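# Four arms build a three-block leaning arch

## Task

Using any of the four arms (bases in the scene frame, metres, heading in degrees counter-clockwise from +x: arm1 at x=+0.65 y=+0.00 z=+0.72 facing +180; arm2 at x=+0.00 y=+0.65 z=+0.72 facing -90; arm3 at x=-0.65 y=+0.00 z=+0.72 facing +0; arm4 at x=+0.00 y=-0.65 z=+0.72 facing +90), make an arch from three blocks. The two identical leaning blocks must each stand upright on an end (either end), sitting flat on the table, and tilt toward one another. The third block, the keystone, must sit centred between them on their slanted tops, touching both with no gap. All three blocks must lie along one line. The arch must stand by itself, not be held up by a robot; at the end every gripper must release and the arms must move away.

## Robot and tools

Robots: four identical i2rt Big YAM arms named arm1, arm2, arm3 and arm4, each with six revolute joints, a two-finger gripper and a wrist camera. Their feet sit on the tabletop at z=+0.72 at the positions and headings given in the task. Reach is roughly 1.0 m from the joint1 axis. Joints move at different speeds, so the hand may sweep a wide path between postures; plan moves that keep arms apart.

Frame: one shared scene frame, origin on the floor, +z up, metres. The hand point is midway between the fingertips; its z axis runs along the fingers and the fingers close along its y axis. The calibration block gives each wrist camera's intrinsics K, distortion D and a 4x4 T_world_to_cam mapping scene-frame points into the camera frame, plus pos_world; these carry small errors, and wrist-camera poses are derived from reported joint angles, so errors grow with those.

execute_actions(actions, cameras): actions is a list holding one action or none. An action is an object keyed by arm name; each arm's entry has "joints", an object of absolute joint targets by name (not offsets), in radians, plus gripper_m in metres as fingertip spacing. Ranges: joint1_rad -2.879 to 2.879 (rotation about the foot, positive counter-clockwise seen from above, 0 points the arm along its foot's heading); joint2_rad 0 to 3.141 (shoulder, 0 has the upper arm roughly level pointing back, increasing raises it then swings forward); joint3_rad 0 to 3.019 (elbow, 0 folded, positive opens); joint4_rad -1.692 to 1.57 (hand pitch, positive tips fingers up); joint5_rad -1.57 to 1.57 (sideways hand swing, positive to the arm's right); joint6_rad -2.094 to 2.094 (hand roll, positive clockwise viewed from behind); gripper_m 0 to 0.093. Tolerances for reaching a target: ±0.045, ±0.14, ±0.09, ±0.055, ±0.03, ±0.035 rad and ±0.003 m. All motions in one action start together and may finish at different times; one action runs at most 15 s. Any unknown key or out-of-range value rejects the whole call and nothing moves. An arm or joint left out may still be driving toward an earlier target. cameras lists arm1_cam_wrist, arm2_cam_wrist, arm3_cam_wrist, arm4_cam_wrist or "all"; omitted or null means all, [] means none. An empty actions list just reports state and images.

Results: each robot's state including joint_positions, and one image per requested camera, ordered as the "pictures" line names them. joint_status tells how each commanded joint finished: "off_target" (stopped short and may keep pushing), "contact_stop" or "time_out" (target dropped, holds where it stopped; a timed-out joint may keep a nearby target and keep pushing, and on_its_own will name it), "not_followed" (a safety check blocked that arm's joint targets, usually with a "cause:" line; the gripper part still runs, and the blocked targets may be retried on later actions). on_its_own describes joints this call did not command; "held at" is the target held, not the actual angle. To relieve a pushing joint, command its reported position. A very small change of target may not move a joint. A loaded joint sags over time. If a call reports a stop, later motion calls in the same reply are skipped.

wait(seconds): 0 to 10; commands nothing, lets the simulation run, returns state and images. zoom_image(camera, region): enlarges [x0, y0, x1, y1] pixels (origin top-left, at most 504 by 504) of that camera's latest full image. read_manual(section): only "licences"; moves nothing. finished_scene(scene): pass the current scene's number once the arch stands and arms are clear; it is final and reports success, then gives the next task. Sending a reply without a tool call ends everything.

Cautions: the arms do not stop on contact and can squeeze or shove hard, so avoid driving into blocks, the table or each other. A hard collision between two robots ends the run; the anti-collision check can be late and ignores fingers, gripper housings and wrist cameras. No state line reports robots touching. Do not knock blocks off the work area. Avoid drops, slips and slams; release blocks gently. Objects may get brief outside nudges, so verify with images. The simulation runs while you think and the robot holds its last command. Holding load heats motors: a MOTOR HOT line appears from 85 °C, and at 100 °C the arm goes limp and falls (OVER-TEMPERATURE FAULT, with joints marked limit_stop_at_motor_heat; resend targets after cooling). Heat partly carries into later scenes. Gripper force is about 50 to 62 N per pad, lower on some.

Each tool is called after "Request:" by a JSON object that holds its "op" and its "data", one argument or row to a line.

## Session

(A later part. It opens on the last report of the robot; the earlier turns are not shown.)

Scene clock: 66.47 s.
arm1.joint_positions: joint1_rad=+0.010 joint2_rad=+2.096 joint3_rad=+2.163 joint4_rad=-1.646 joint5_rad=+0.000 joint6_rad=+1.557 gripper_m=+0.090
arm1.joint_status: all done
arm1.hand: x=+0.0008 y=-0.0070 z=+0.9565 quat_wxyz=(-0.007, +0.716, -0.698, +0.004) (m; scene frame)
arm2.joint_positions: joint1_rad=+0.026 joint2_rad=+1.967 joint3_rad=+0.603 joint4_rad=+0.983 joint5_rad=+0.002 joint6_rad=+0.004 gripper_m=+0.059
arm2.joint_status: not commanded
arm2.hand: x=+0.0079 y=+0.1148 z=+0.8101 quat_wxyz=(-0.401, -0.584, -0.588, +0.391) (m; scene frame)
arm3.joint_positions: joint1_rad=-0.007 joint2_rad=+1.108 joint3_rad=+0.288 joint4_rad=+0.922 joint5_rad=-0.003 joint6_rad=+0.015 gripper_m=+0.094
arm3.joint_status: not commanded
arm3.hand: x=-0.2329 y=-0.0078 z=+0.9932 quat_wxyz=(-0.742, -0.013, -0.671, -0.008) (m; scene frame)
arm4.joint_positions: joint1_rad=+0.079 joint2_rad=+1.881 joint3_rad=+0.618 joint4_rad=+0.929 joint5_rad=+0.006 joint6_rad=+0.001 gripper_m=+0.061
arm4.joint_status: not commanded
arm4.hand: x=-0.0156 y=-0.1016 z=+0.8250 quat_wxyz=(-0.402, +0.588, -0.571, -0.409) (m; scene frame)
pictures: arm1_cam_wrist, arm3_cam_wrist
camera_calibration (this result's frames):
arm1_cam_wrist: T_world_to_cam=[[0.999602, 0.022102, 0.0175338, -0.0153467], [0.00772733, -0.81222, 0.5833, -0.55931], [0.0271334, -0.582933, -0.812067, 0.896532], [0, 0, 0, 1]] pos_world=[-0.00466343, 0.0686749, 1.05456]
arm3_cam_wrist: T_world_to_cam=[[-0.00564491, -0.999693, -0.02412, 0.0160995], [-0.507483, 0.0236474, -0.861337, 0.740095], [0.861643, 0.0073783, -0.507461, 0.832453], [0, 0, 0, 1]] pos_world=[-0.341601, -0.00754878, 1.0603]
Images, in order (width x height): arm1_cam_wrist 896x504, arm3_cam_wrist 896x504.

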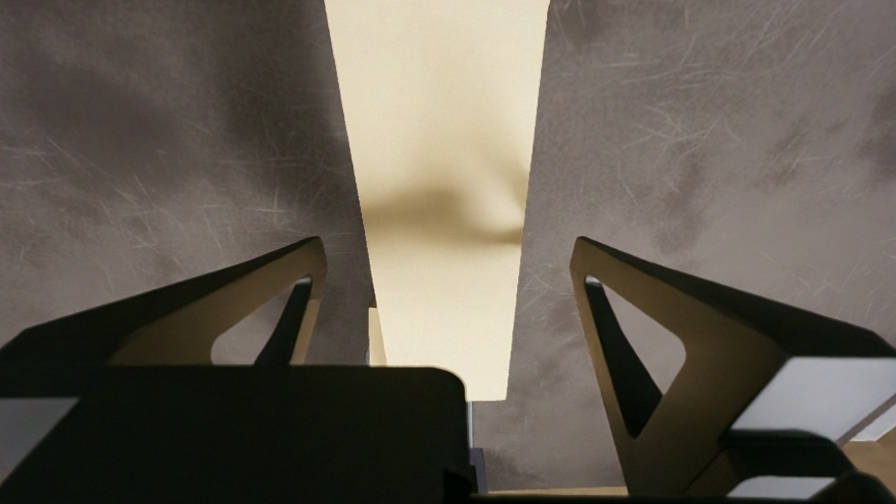

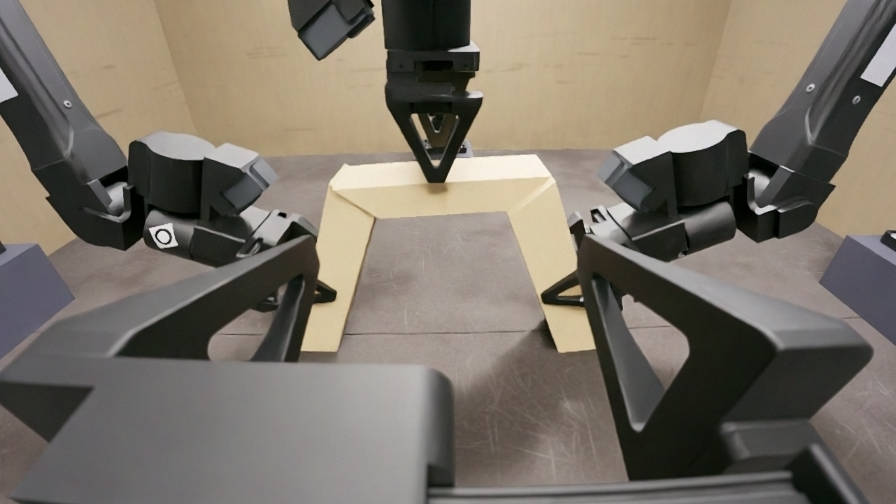

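Request:
{"op": "execute_actions", "data": {
  "actions": [
    {"arm2":{"joints":{"joint2_rad":1.985,"joint3_rad":0.665,"joint4_rad":0.96}}}
  ],
  "cameras": ["arm3_cam_wrist"]
}}

Request:
{"op": "zoom_image", "data": {
  "camera": "arm3_cam_wrist",
  "region": [290,120,610,370]
}}

Scene clock: 67.87 s.
arm1.joint_positions: joint1_rad=+0.010 joint2_rad=+2.096 joint3_rad=+2.163 joint4_rad=-1.646 joint5_rad=+0.000 joint6_rad=+1.557 gripper_m=+0.090
arm1.joint_status: not commanded
arm1.hand: x=+0.0008 y=-0.0070 z=+0.9565 quat_wxyz=(-0.007, +0.716, -0.698, +0.004) (m; scene frame)
arm2.joint_positions: joint1_rad=+0.026 joint2_rad=+1.967 joint3_rad=+0.616 joint4_rad=+0.966 joint5_rad=+0.002 joint6_rad=+0.006 gripper_m=+0.059
arm2.joint_status: all done
arm2.hand: x=+0.0079 y=+0.1101 z=+0.8103 quat_wxyz=(-0.400, -0.585, -0.588, +0.390) (m; scene frame)
arm3.joint_positions: joint1_rad=-0.007 joint2_rad=+1.108 joint3_rad=+0.288 joint4_rad=+0.922 joint5_rad=-0.003 joint6_rad=+0.015 gripper_m=+0.094
arm3.joint_status: not commanded
arm3.hand: x=-0.2329 y=-0.0078 z=+0.9932 quat_wxyz=(-0.742, -0.013, -0.671, -0.008) (m; scene frame)
arm4.joint_positions: joint1_rad=+0.079 joint2_rad=+1.881 joint3_rad=+0.616 joint4_rad=+0.932 joint5_rad=+0.006 joint6_rad=+0.001 gripper_m=+0.061
arm4.joint_status: not commanded
arm4.hand: x=-0.0156 y=-0.1024 z=+0.8251 quat_wxyz=(-0.402, +0.587, -0.571, -0.409) (m; scene frame)
pictures: arm3_cam_wrist
camera_calibration (this result's frames):
arm3_cam_wrist: T_world_to_cam=[[-0.00564491, -0.999693, -0.02412, 0.0160995], [-0.507483, 0.0236474, -0.861337, 0.740095], [0.861643, 0.0073783, -0.507461, 0.832453], [0, 0, 0, 1]] pos_world=[-0.341601, -0.00754878, 1.0603]
Images, in order (width x height): arm3_cam_wrist 896x504.

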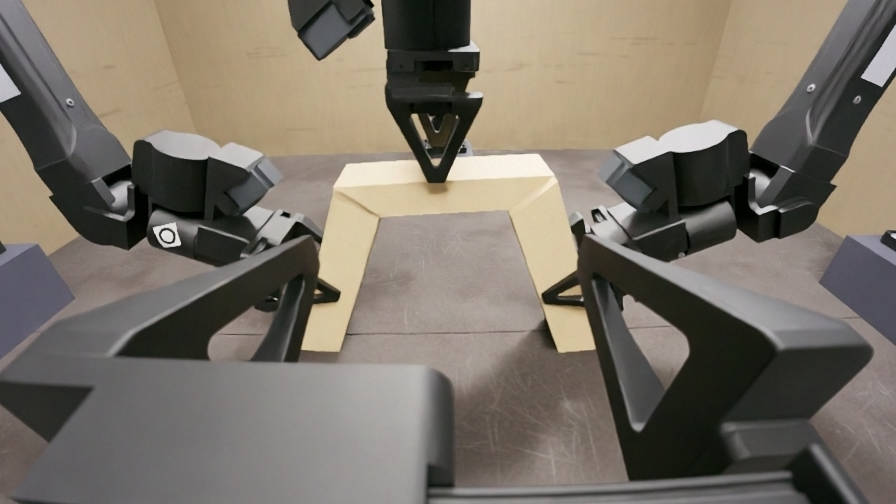

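Region (290, 120, 610, 370) of arm3_cam_wrist's 896x504 image, scaled by 1.575, with more detail than that image has; it fills the top 394 rows of this view, and the rest is white.

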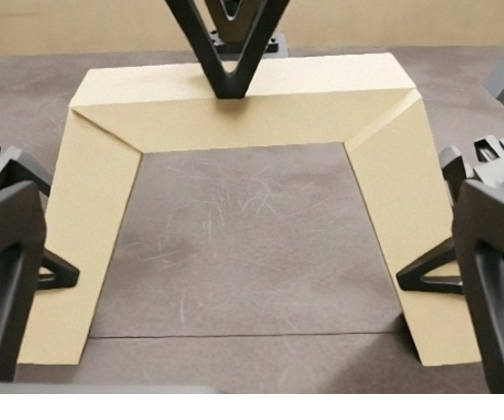

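Request:
{"op": "execute_actions", "data": {
  "actions": [
    {"arm2":{"joints":{"gripper_m":0.09}},"arm4":{"joints":{"gripper_m":0.09}}}
  ],
  "cameras": ["arm3_cam_wrist","arm2_cam_wrist","arm4_cam_wrist"]
}}

Request:
{"op": "zoom_image", "data": {
  "camera": "arm3_cam_wrist",
  "region": [290,120,610,370]
}}

Scene clock: 69.00 s.
arm1.joint_positions: joint1_rad=+0.010 joint2_rad=+2.096 joint3_rad=+2.163 joint4_rad=-1.646 joint5_rad=+0.000 joint6_rad=+1.557 gripper_m=+0.090
arm1.joint_status: not commanded
arm1.hand: x=+0.0008 y=-0.0070 z=+0.9565 quat_wxyz=(-0.007, +0.716, -0.698, +0.004) (m; scene frame)
arm2.joint_positions: joint1_rad=+0.026 joint2_rad=+1.970 joint3_rad=+0.642 joint4_rad=+0.966 joint5_rad=+0.002 joint6_rad=+0.006 gripper_m=+0.090
arm2.joint_status: all done
arm2.hand: x=+0.0081 y=+0.0987 z=+0.8168 quat_wxyz=(-0.407, -0.581, -0.584, +0.396) (m; scene frame)
arm3.joint_positions: joint1_rad=-0.007 joint2_rad=+1.108 joint3_rad=+0.288 joint4_rad=+0.922 joint5_rad=-0.003 joint6_rad=+0.015 gripper_m=+0.094
arm3.joint_status: not commanded
arm3.hand: x=-0.2329 y=-0.0078 z=+0.9932 quat_wxyz=(-0.742, -0.013, -0.671, -0.008) (m; scene frame)
arm4.joint_positions: joint1_rad=+0.085 joint2_rad=+1.881 joint3_rad=+0.611 joint4_rad=+0.932 joint5_rad=+0.003 joint6_rad=+0.001 gripper_m=+0.090
arm4.joint_status: all done
arm4.hand: x=-0.0193 y=-0.1045 z=+0.8235 quat_wxyz=(-0.399, +0.591, -0.569, -0.410) (m; scene frame)
pictures: arm2_cam_wrist, arm3_cam_wrist, arm4_cam_wrist
camera_calibration (this result's frames):
arm2_cam_wrist: T_world_to_cam=[[-0.999807, -0.0187292, -0.00597893, 0.0183343], [-0.0125977, 0.843776, -0.536547, 0.356131], [0.015094, -0.536368, -0.843849, 0.867277], [0, 0, 0, 1]] pos_world=[0.00972655, 0.165028, 0.923042]
arm3_cam_wrist: T_world_to_cam=[[-0.00564491, -0.999693, -0.02412, 0.0160995], [-0.507483, 0.0236474, -0.861337, 0.740095], [0.861643, 0.0073783, -0.507461, 0.832453], [0, 0, 0, 1]] pos_world=[-0.341601, -0.00754878, 1.0603]
arm4_cam_wrist: T_world_to_cam=[[0.999291, 0.0365344, 0.00908987, 0.0144116], [0.0355333, -0.835471, -0.548385, 0.368913], [-0.0124406, 0.548319, -0.836176, 0.873907], [0, 0, 0, 1]] pos_world=[-0.0166381, -0.171491, 0.932915]
Images, in order (width x height): arm2_cam_wrist 896x504, arm3_cam_wrist 896x504, arm4_cam_wrist 896x504.

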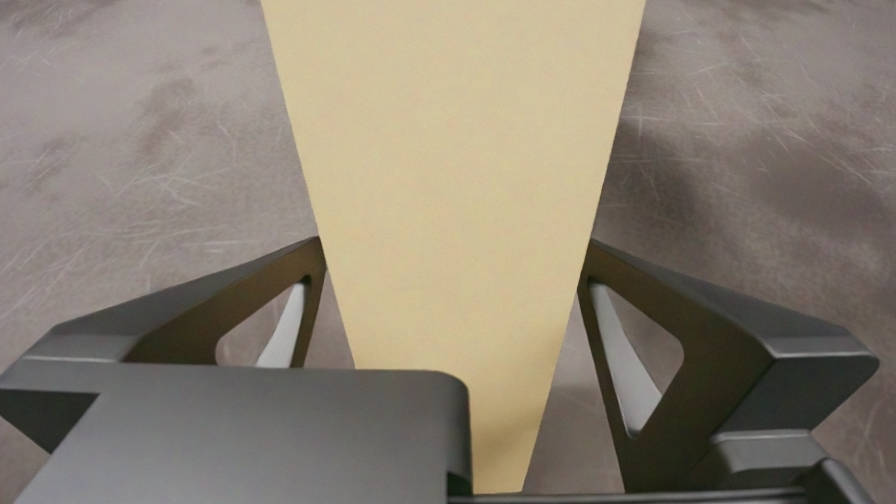

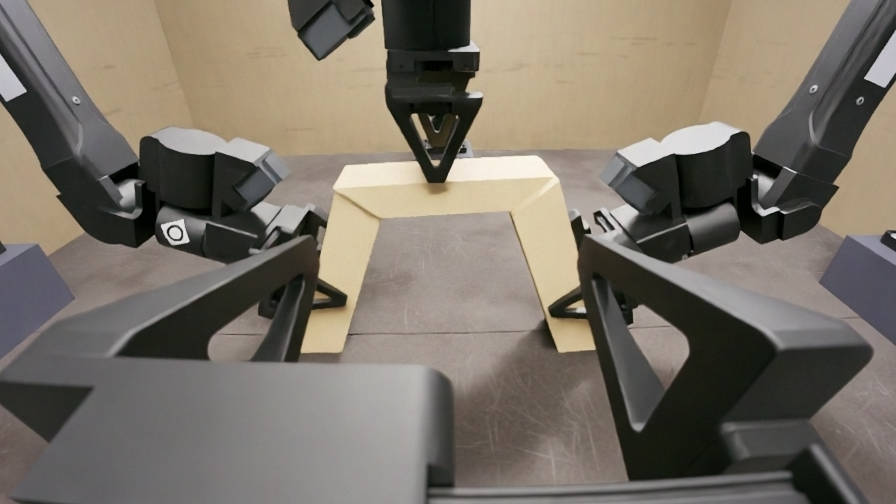

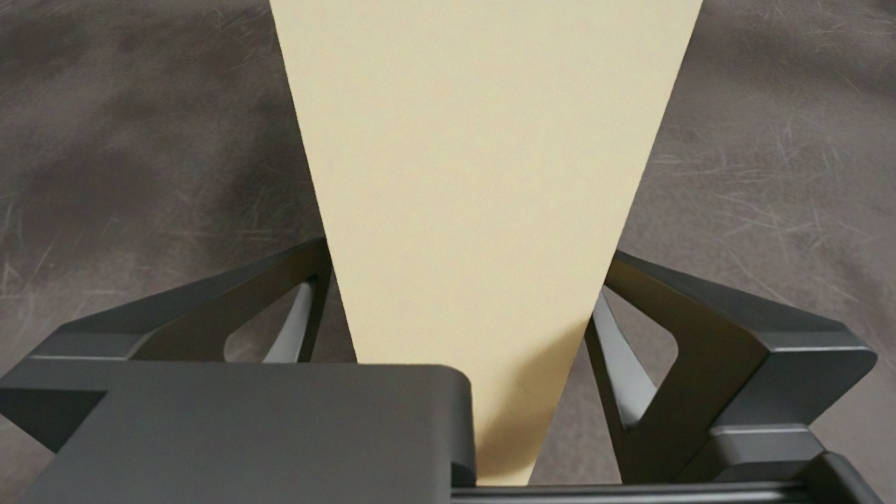

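Region (290, 120, 610, 370) of arm3_cam_wrist's 896x504 image, scaled by 1.575, with more detail than that image has; it fills the top 394 rows of this view, and the rest is white.

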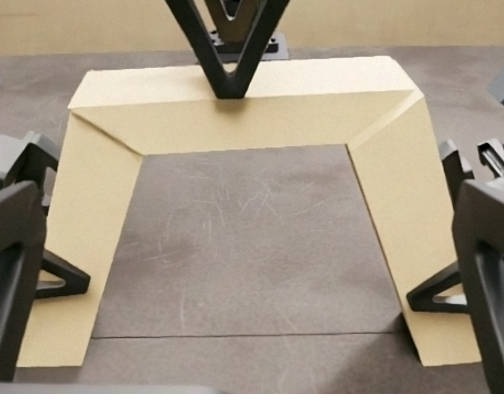

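Request:
{"op": "execute_actions", "data": {
  "actions": [
    {"arm1":{"joints":{"joint3_rad":2.27,"joint4_rad":-1.69}},"arm2":{"joints":{"joint2_rad":1.88,"joint3_rad":0.35,"joint4_rad":1.18}},"arm4":{"joints":{"joint2_rad":1.79,"joint3_rad":0.33,"joint4_rad":1.14}}}
  ],
  "cameras": ["arm3_cam_wrist"]
}}

Scene clock: 70.97 s.
arm1.joint_positions: joint1_rad=+0.010 joint2_rad=+2.088 joint3_rad=+2.217 joint4_rad=-1.662 joint5_rad=+0.000 joint6_rad=+1.557 gripper_m=+0.090
arm1.joint_status: all done
joint sent to its limit — the command would take arm1.joint4_rad past its lower limit, so that joint was sent only as far as its limit.
arm1.hand: x=-0.0061 y=-0.0072 z=+0.9817 quat_wxyz=(+0.009, +0.716, -0.698, -0.012) (m; scene frame)
arm2.joint_positions: joint1_rad=+0.026 joint2_rad=+1.875 joint3_rad=+0.348 joint4_rad=+1.162 joint5_rad=+0.002 joint6_rad=+0.006 gripper_m=+0.090
arm2.joint_status: all done
arm2.hand: x=+0.0063 y=+0.2054 z=+0.8238 quat_wxyz=(-0.406, -0.581, -0.584, +0.396) (m; scene frame)
arm3.joint_positions: joint1_rad=-0.007 joint2_rad=+1.108 joint3_rad=+0.288 joint4_rad=+0.922 joint5_rad=-0.003 joint6_rad=+0.015 gripper_m=+0.094
arm3.joint_status: not commanded
arm3.hand: x=-0.2329 y=-0.0078 z=+0.9932 quat_wxyz=(-0.742, -0.013, -0.671, -0.008) (m; scene frame)
arm4.joint_positions: joint1_rad=+0.085 joint2_rad=+1.796 joint3_rad=+0.329 joint4_rad=+1.121 joint5_rad=+0.003 joint6_rad=+0.001 gripper_m=+0.090
arm4.joint_status: all done
arm4.hand: x=-0.0155 y=-0.2083 z=+0.8220 quat_wxyz=(-0.397, +0.592, -0.571, -0.407) (m; scene frame)
pictures: arm3_cam_wrist
camera_calibration (this result's frames):
arm3_cam_wrist: T_world_to_cam=[[-0.00564491, -0.999693, -0.02412, 0.0160995], [-0.507483, 0.0236474, -0.861337, 0.740095], [0.861643, 0.0073783, -0.507461, 0.832453], [0, 0, 0, 1]] pos_world=[-0.341601, -0.00754878, 1.0603]
Images, in order (width x height): arm3_cam_wrist 896x504.

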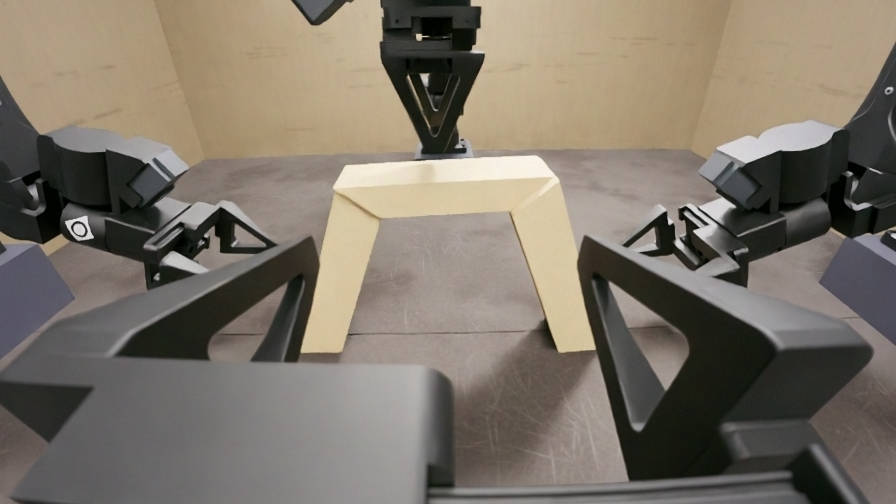

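Standing. Clear away.

Request:
{"op": "execute_actions", "data": {
  "actions": [
    {"arm1":{"joints":{"joint2_rad":1.2,"joint3_rad":2.3}},"arm2":{"joints":{"joint1_rad":0.6}},"arm4":{"joints":{"joint1_rad":-0.6}},"arm3":{"joints":{"joint2_rad":0.9,"joint4_rad":0.75}}}
  ],
  "cameras": ["arm3_cam_wrist","arm1_cam_wrist"]
}}

Request:
{"op": "zoom_image", "data": {
  "camera": "arm3_cam_wrist",
  "region": [250,50,650,350]
}}

Scene clock: 73.63 s.
arm1.joint_positions: joint1_rad=+0.010 joint2_rad=+1.198 joint3_rad=+2.294 joint4_rad=-1.662 joint5_rad=+0.000 joint6_rad=+1.557 gripper_m=+0.090
arm1.joint_status: all done
arm1.hand: x=+0.3161 y=-0.0060 z=+1.4708 quat_wxyz=(+0.336, +0.630, -0.613, -0.339) (m; scene frame)
arm2.joint_positions: joint1_rad=+0.601 joint2_rad=+1.875 joint3_rad=+0.348 joint4_rad=+1.162 joint5_rad=+0.002 joint6_rad=+0.006 gripper_m=+0.090
arm2.joint_status: all done
arm2.hand: x=+0.2483 y=+0.2807 z=+0.8248 quat_wxyz=(-0.502, -0.391, -0.724, +0.265) (m; scene frame)
arm3.joint_positions: joint1_rad=-0.007 joint2_rad=+0.899 joint3_rad=+0.288 joint4_rad=+0.766 joint5_rad=-0.003 joint6_rad=+0.015 gripper_m=+0.094
arm3.joint_status: all done
arm3.hand: x=-0.2566 y=-0.0082 z=+1.0360 quat_wxyz=(-0.759, -0.013, -0.650, -0.008) (m; scene frame)
arm4.joint_positions: joint1_rad=-0.592 joint2_rad=+1.796 joint3_rad=+0.329 joint4_rad=+1.121 joint5_rad=+0.000 joint6_rad=+0.001 gripper_m=+0.090
arm4.joint_status: all done
arm4.hand: x=+0.2654 y=-0.2962 z=+0.8249 quat_wxyz=(-0.513, +0.371, -0.732, -0.252) (m; scene frame)
pictures: arm1_cam_wrist, arm3_cam_wrist
camera_calibration (this result's frames):
arm1_cam_wrist: T_world_to_cam=[[0.544637, 0.0211729, -0.838404, 1.06308], [0.505472, -0.805997, 0.308006, -0.613311], [-0.66923, -0.591541, -0.449678, 0.993228], [0, 0, 0, 1]] pos_world=[0.395715, 0.0706999, 1.52683]
arm3_cam_wrist: T_world_to_cam=[[-0.00519024, -0.999701, -0.0239049, 0.0164523], [-0.460768, 0.0236071, -0.887206, 0.803742], [0.887505, 0.0064098, -0.460753, 0.832823], [0, 0, 0, 1]] pos_world=[-0.368711, -0.0078649, 1.0972]
Images, in order (width x height): arm1_cam_wrist 896x504, arm3_cam_wrist 896x504.

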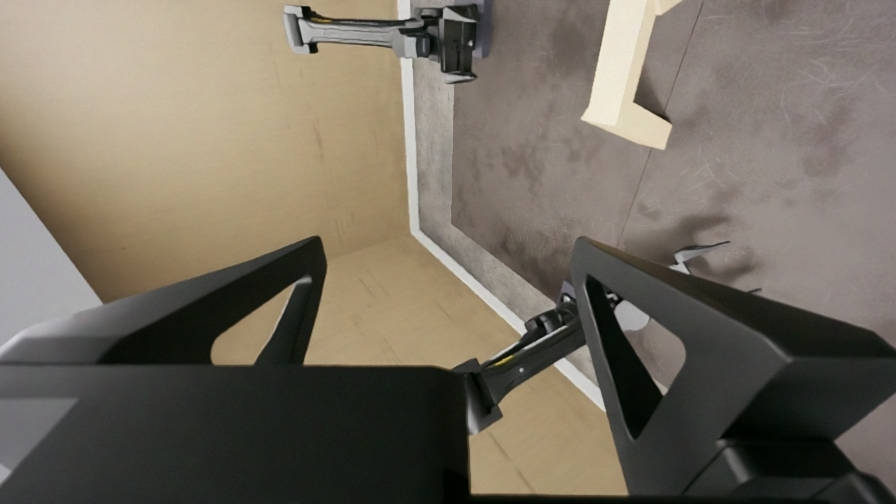

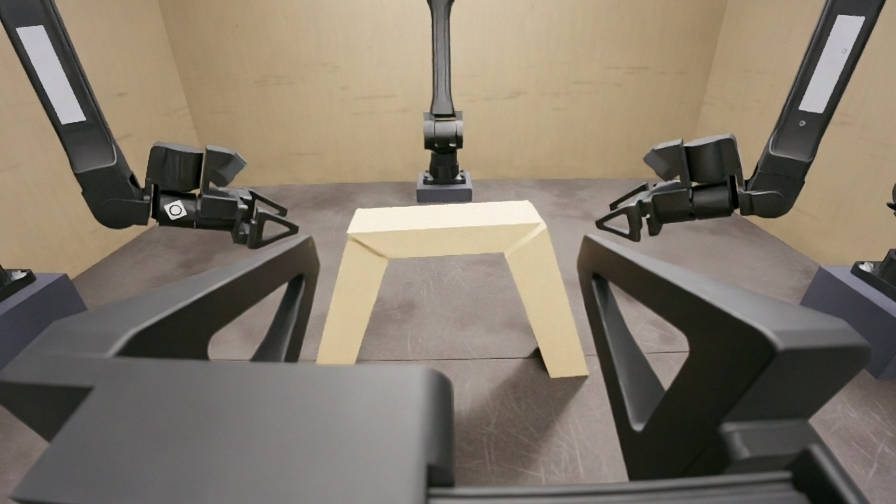

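Region (250, 50, 650, 350) of arm3_cam_wrist's 896x504 image, scaled by 1.260, with more detail than that image has; it fills the top 378 rows of this view, and the rest is white.

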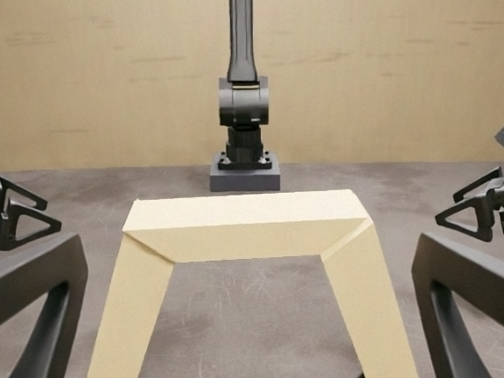

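Request:
{"op": "finished_scene", "data": {
  "scene": 1
}}

The scene is finished: the task was done.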